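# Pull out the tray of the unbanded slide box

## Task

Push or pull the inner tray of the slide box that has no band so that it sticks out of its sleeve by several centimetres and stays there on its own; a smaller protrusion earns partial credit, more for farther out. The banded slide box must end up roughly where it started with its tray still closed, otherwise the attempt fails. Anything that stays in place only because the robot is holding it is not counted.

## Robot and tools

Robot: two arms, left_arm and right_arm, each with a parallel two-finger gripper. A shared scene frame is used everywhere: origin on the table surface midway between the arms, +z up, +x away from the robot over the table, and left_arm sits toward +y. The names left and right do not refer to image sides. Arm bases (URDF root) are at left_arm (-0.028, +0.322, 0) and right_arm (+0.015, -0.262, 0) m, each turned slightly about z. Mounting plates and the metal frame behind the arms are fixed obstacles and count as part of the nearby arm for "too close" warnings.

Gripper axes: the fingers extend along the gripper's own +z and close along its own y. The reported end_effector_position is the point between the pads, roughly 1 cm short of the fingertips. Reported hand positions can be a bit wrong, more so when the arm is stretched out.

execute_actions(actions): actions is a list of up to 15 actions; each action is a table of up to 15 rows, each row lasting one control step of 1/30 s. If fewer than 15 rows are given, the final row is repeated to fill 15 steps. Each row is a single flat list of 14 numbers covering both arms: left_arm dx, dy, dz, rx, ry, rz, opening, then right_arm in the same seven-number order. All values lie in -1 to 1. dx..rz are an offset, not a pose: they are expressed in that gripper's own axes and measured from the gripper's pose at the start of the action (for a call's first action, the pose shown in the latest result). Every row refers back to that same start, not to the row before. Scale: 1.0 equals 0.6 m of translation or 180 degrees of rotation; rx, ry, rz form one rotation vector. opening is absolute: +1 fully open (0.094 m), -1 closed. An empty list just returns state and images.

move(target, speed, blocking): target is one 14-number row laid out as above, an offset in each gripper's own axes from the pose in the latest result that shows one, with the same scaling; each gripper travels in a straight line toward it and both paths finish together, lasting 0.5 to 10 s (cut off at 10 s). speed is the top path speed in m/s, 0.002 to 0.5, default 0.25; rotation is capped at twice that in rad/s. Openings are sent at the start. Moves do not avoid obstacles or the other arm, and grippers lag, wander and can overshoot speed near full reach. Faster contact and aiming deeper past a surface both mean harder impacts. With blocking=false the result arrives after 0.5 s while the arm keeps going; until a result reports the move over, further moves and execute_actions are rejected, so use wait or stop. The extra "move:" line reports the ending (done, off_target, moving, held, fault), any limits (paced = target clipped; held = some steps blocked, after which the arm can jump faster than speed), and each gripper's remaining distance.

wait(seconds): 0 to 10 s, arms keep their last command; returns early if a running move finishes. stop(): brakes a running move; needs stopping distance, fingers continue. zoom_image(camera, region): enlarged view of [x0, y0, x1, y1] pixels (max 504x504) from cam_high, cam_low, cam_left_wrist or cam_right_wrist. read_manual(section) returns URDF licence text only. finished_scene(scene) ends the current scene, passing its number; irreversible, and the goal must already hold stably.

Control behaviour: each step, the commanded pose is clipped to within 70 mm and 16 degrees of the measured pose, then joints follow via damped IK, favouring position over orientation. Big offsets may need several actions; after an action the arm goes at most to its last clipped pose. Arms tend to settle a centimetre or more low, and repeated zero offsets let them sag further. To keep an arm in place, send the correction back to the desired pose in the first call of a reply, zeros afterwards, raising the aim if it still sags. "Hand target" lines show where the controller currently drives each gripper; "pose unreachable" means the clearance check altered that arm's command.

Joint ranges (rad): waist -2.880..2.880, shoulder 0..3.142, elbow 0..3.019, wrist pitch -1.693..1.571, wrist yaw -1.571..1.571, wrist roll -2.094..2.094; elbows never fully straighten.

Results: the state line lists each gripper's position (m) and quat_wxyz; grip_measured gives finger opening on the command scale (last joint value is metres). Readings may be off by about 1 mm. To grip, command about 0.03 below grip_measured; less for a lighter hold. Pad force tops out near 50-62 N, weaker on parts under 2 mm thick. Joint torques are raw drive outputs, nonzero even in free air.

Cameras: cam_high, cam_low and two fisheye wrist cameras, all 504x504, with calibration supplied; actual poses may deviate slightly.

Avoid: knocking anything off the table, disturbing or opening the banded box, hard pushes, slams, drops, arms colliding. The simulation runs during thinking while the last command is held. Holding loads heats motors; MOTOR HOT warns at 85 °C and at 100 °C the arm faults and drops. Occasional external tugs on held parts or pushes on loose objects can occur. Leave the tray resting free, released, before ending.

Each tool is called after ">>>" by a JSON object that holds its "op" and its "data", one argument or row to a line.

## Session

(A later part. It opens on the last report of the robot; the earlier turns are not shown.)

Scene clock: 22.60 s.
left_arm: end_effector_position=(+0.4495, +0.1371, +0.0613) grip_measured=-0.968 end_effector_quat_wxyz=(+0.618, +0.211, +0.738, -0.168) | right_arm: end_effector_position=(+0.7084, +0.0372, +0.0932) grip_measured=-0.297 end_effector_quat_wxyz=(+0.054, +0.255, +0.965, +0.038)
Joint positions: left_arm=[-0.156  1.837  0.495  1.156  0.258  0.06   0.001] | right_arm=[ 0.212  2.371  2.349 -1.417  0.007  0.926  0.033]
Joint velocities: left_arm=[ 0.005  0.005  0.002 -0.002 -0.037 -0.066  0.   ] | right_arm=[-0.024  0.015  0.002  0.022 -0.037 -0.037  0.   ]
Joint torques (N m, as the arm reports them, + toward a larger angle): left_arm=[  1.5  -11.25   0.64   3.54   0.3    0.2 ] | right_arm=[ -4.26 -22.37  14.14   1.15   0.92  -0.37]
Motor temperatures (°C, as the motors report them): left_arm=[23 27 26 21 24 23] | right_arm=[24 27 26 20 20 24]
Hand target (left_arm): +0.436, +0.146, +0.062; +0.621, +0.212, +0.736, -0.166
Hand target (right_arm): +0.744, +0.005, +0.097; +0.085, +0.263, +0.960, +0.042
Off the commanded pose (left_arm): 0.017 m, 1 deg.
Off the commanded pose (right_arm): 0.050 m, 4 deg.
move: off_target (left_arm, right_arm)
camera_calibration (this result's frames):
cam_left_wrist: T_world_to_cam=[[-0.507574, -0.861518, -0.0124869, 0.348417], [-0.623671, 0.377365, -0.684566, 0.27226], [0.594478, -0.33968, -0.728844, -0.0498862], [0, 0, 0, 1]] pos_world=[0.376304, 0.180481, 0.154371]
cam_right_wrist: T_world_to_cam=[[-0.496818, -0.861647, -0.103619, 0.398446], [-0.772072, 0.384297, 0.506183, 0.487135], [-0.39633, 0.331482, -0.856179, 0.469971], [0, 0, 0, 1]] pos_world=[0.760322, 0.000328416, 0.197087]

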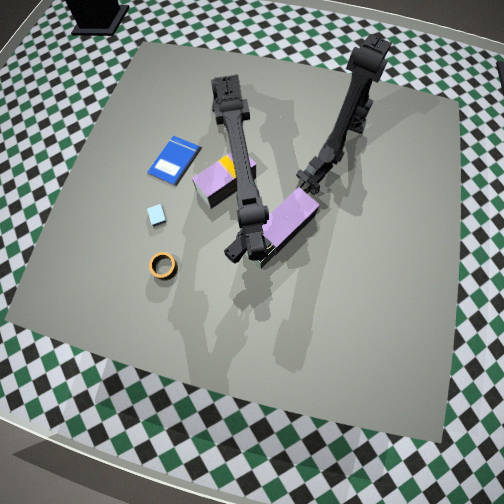

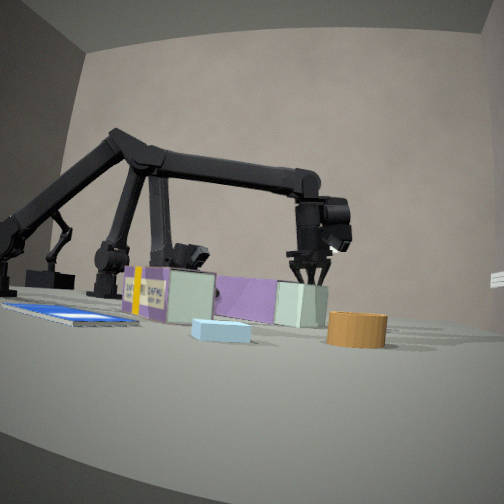

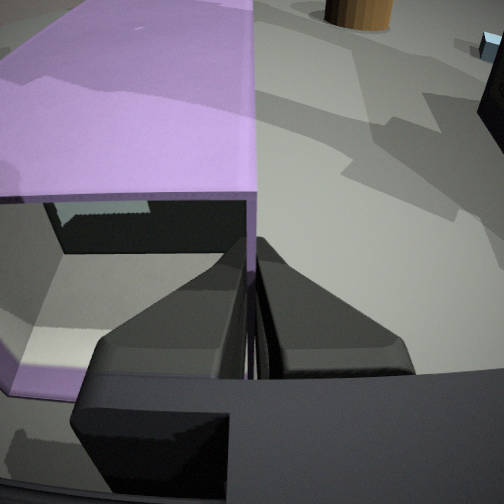

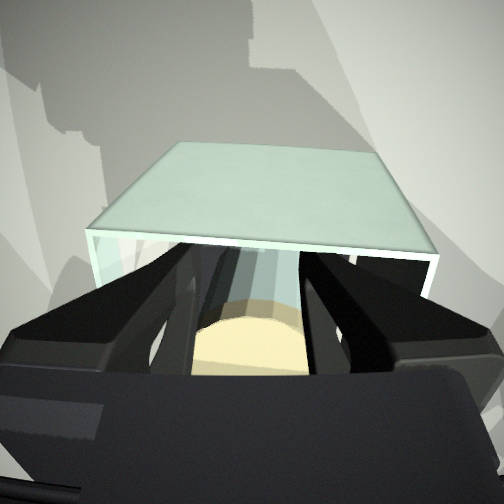

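>>> {"op": "move", "data": {
  "target": [0.01,0,-0.062,0,0,0,-1,-0.09,0,0.005,0,0,0,-0.3],
  "speed": 0.04
}}

>>> {"op": "move", "data": {
  "target": [0,0,0,0,0,0,-0.4,0.02,0,-0.005,0,0,0,-0.3],
  "speed": 0.05
}}

>>> {"op": "move", "data": {
  "target": [0.005,0,-0.1,0,0,0,-0.4,0.05,-0.06,-0.2,0,0,0,-0.3],
  "speed": 0.15
}}

>>> {"op": "zoom_image", "data": {
  "camera": "cam_high",
  "region": [185, 135, 335, 285]
}}

Scene clock: 24.40 s.
left_arm: end_effector_position=(+0.4425, +0.1481, +0.0669) grip_measured=-0.968 end_effector_quat_wxyz=(+0.624, +0.206, +0.735, -0.165) | right_arm: end_effector_position=(+0.7038, +0.0521, +0.0936) grip_measured=-0.297 end_effector_quat_wxyz=(+0.014, +0.245, +0.969, +0.031)
Joint positions: left_arm=[-0.136  1.816  0.465  1.176  0.267  0.061  0.001] | right_arm=[ 0.223  2.473  2.543 -1.581 -0.031  0.918  0.033]
Joint velocities: left_arm=[-0.005  0.005  0.012 -0.017  0.037  0.051 -0.   ] | right_arm=[-0.005  0.015  0.042 -0.032 -0.022 -0.066 -0.   ]
Joint torques (N m, as the arm reports them, + toward a larger angle): left_arm=[  1.1  -11.04  -1.27   3.61   0.62   0.14] | right_arm=[ -5.83 -22.86  14.37   1.73   1.26  -0.47]
Motor temperatures (°C, as the motors report them): left_arm=[23 27 26 21 24 23] | right_arm=[24 27 27 20 20 24]
Hand target (left_arm): +0.418, +0.156, +0.062; +0.618, +0.211, +0.739, -0.168
Hand target (right_arm): +0.748, +0.008, +0.096; +0.056, +0.256, +0.964, +0.038
Off the commanded pose (left_arm): 0.027 m, 1 deg.
Off the commanded pose (right_arm): 0.066 m, 5 deg.
move: off_target (left_arm, right_arm)
camera_calibration (this result's frames):
cam_left_wrist: T_world_to_cam=[[-0.497838, -0.867145, -0.014724, 0.35106], [-0.619735, 0.367571, -0.693412, 0.267932], [0.606701, -0.336082, -0.720391, -0.0443809], [0, 0, 0, 1]] pos_world=[0.367744, 0.19102, 0.158985]
cam_right_wrist: T_world_to_cam=[[-0.483714, -0.872493, -0.0691065, 0.397187], [-0.737491, 0.363801, 0.568995, 0.448471], [-0.471304, 0.326197, -0.819432, 0.513093], [0, 0, 0, 1]] pos_world=[0.764691, 0.01602, 0.192715]

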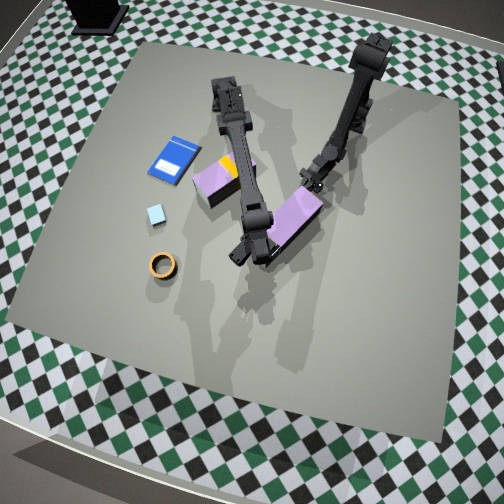

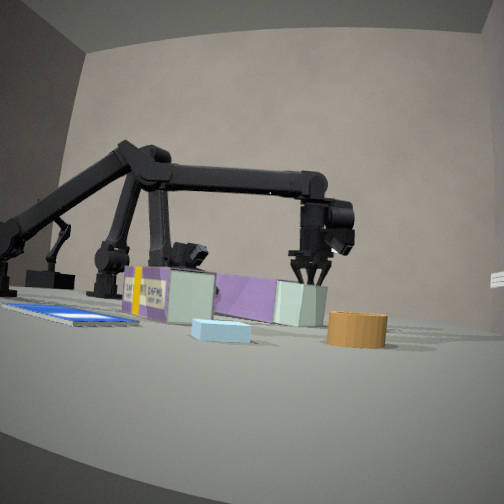

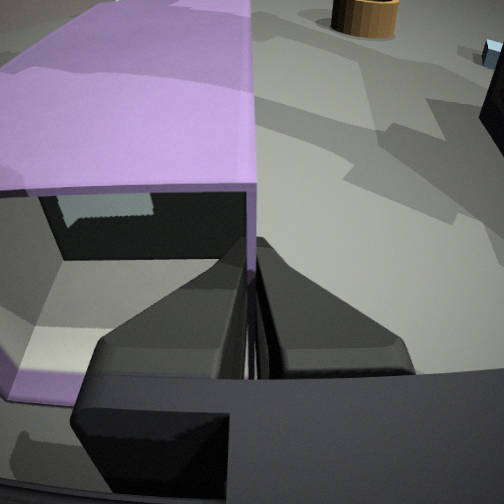

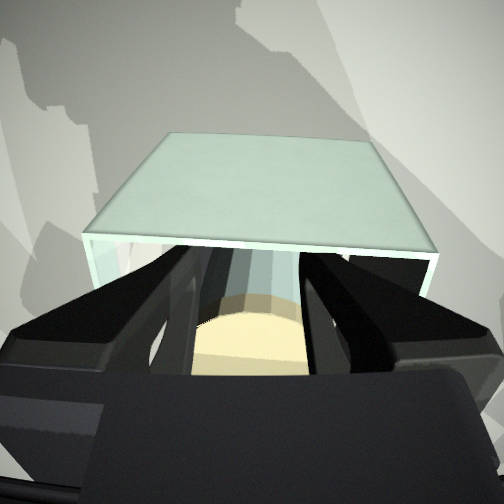

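Scene clock: 25.40 s.
left_arm: end_effector_position=(+0.4433, +0.1481, +0.0677) grip_measured=-0.402 end_effector_quat_wxyz=(+0.625, +0.206, +0.735, -0.165) | right_arm: end_effector_position=(+0.6918, +0.0519, +0.0839) grip_measured=-0.297 end_effector_quat_wxyz=(+0.001, +0.243, +0.970, +0.023)
Joint positions: left_arm=[-0.136  1.815  0.467  1.176  0.266  0.061  0.028] | right_arm=[ 0.229  2.449  2.474 -1.566 -0.034  0.918  0.033]
Joint velocities: left_arm=[-0.005 -0.005 -0.012  0.007 -0.081 -0.037  0.   ] | right_arm=[-0.005 -0.024 -0.017 -0.017  0.007  0.007  0.   ]
Joint torques (N m, as the arm reports them, + toward a larger angle): left_arm=[ 0.23 -9.86  3.99  2.17 -0.09  0.12] | right_arm=[  0.52 -27.76   8.19   0.77   0.17   0.05]
Motor temperatures (°C, as the motors report them): left_arm=[23 27 26 21 24 23] | right_arm=[24 27 27 20 20 24]
Hand target (left_arm): +0.443, +0.148, +0.067; +0.624, +0.206, +0.735, -0.165
Hand target (right_arm): +0.693, +0.057, +0.096; +0.014, +0.245, +0.969, +0.031
Off the commanded pose (left_arm): 0.001 m, 0 deg.
Off the commanded pose (right_arm): 0.014 m, 2 deg.
move: off_target (right_arm)
camera_calibration (this result's frames):
cam_left_wrist: T_world_to_cam=[[-0.496826, -0.867712, -0.0154995, 0.351164], [-0.618579, 0.366594, -0.69496, 0.268776], [0.608707, -0.335687, -0.718881, -0.0454169], [0, 0, 0, 1]] pos_world=[0.368372, 0.190932, 0.159582]
cam_right_wrist: T_world_to_cam=[[-0.480276, -0.875894, -0.0463097, 0.38637], [-0.722919, 0.365391, 0.586411, 0.433535], [-0.496713, 0.315117, -0.808689, 0.516815], [0, 0, 0, 1]] pos_world=[0.755683, 0.017153, 0.181606]

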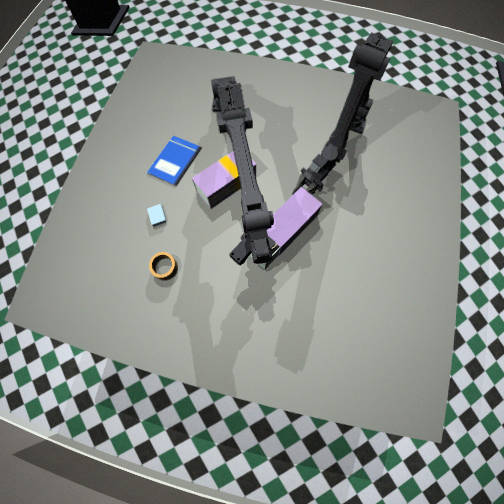

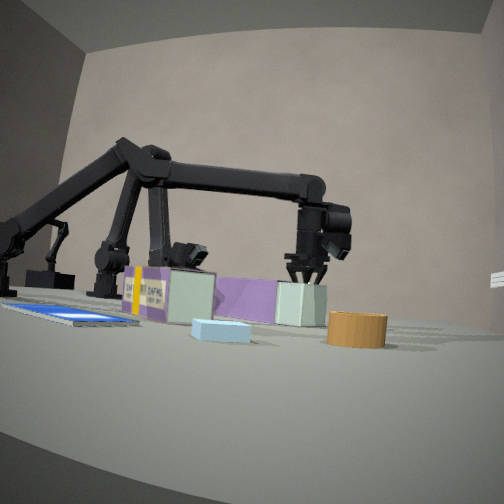

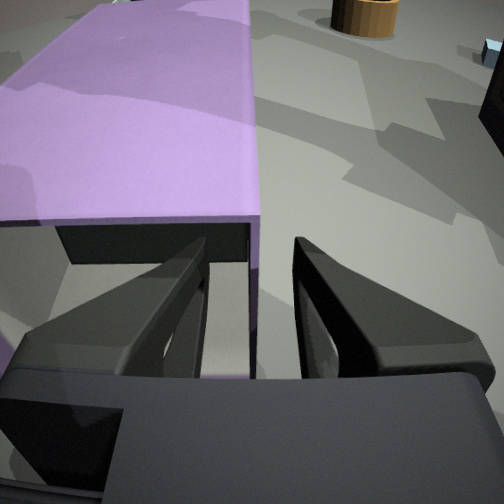

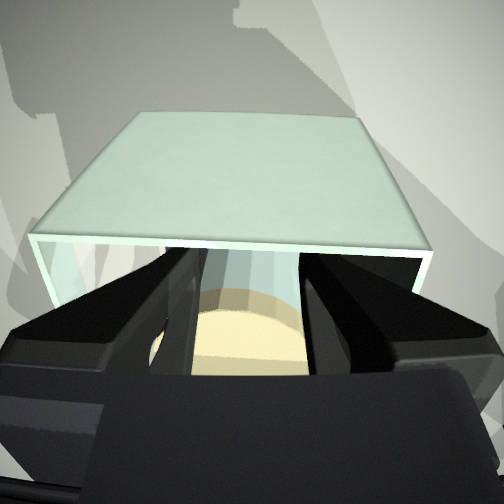

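Scene clock: 26.63 s.
left_arm: end_effector_position=(+0.3914, +0.1724, +0.0680) grip_measured=-0.402 end_effector_quat_wxyz=(+0.613, +0.206, +0.743, -0.172) | right_arm: end_effector_position=(+0.6485, +0.0322, +0.2017) grip_measured=-0.297 end_effector_quat_wxyz=(+0.008, +0.242, +0.970, +0.028)
Joint positions: left_arm=[-0.094  1.735  0.318  1.215  0.318  0.061  0.028] | right_arm=[ 0.229  2.239  2.401 -1.686 -0.034  0.918  0.033]
Joint velocities: left_arm=[-0.005 -0.015 -0.002 -0.002  0.022 -0.037  0.001] | right_arm=[-0.005 -0.005 -0.027 -0.002 -0.007 -0.081  0.   ]
Joint torques (N m, as the arm reports them, + toward a larger angle): left_arm=[ 1.53 -8.93  2.86  3.19 -0.03  0.23] | right_arm=[ -0.46 -24.41   8.08  -0.35   0.03  -0.11]
Motor temperatures (°C, as the motors report them): left_arm=[23 27 26 21 24 23] | right_arm=[24 27 27 20 20 24]
Hand target (left_arm): +0.392, +0.178, +0.075; +0.624, +0.206, +0.735, -0.165
Hand target (right_arm): +0.645, +0.027, +0.202; +0.001, +0.243, +0.970, +0.023
Off the commanded pose (left_arm): 0.009 m, 2 deg.
Off the commanded pose (right_arm): 0.004 m, 1 deg.
move: done
camera_calibration (this result's frames):
cam_left_wrist: T_world_to_cam=[[-0.505161, -0.863023, 0.00209808, 0.347781], [-0.636269, 0.370789, -0.676518, 0.232897], [0.583073, -0.343086, -0.736423, 0.00708508], [0, 0, 0, 1]] pos_world=[0.31974, 0.216218, 0.162047]
cam_right_wrist: T_world_to_cam=[[-0.479466, -0.875525, -0.0597316, 0.355937], [-0.731812, 0.361342, 0.577827, 0.348], [-0.484319, 0.32076, -0.813971, 0.589619], [0, 0, 0, 1]] pos_world=[0.710893, -0.00324173, 0.300109]

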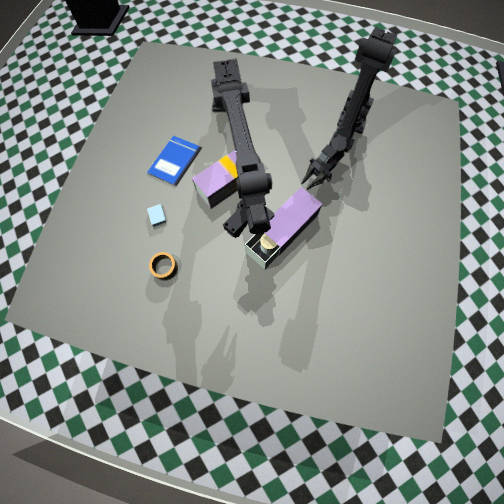

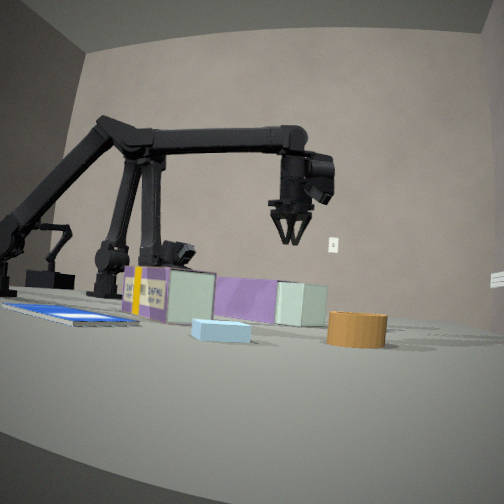

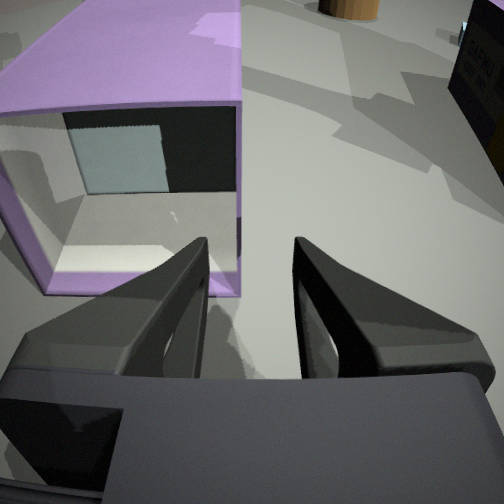

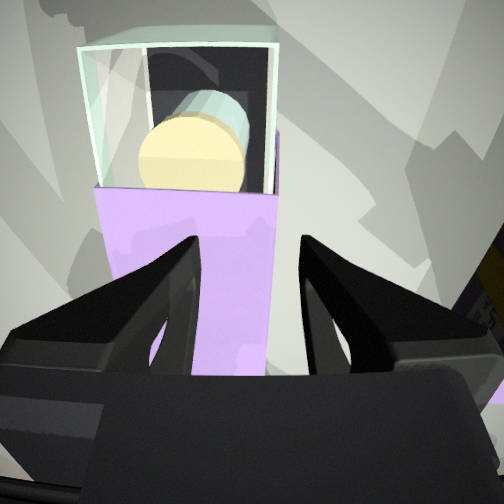

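Region (185, 135, 335, 285) of cam_high's 504x504 image, scaled by 3.360, with more detail than that image has.

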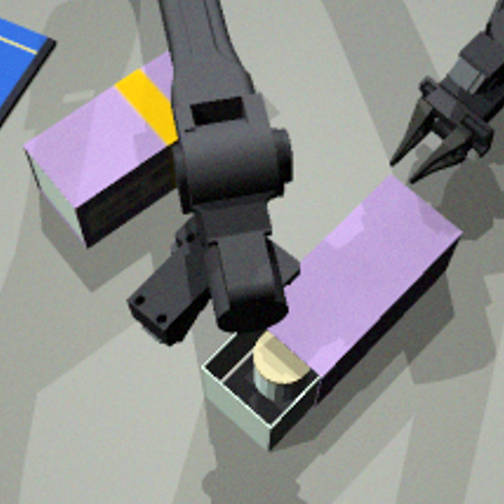

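About 8 cm of the tray shows, and it seems to have reached its stop. The banded box hasn't moved.

>>> {"op": "finished_scene", "data": {
  "scene": 2
}}

The scene is finished: the task was done.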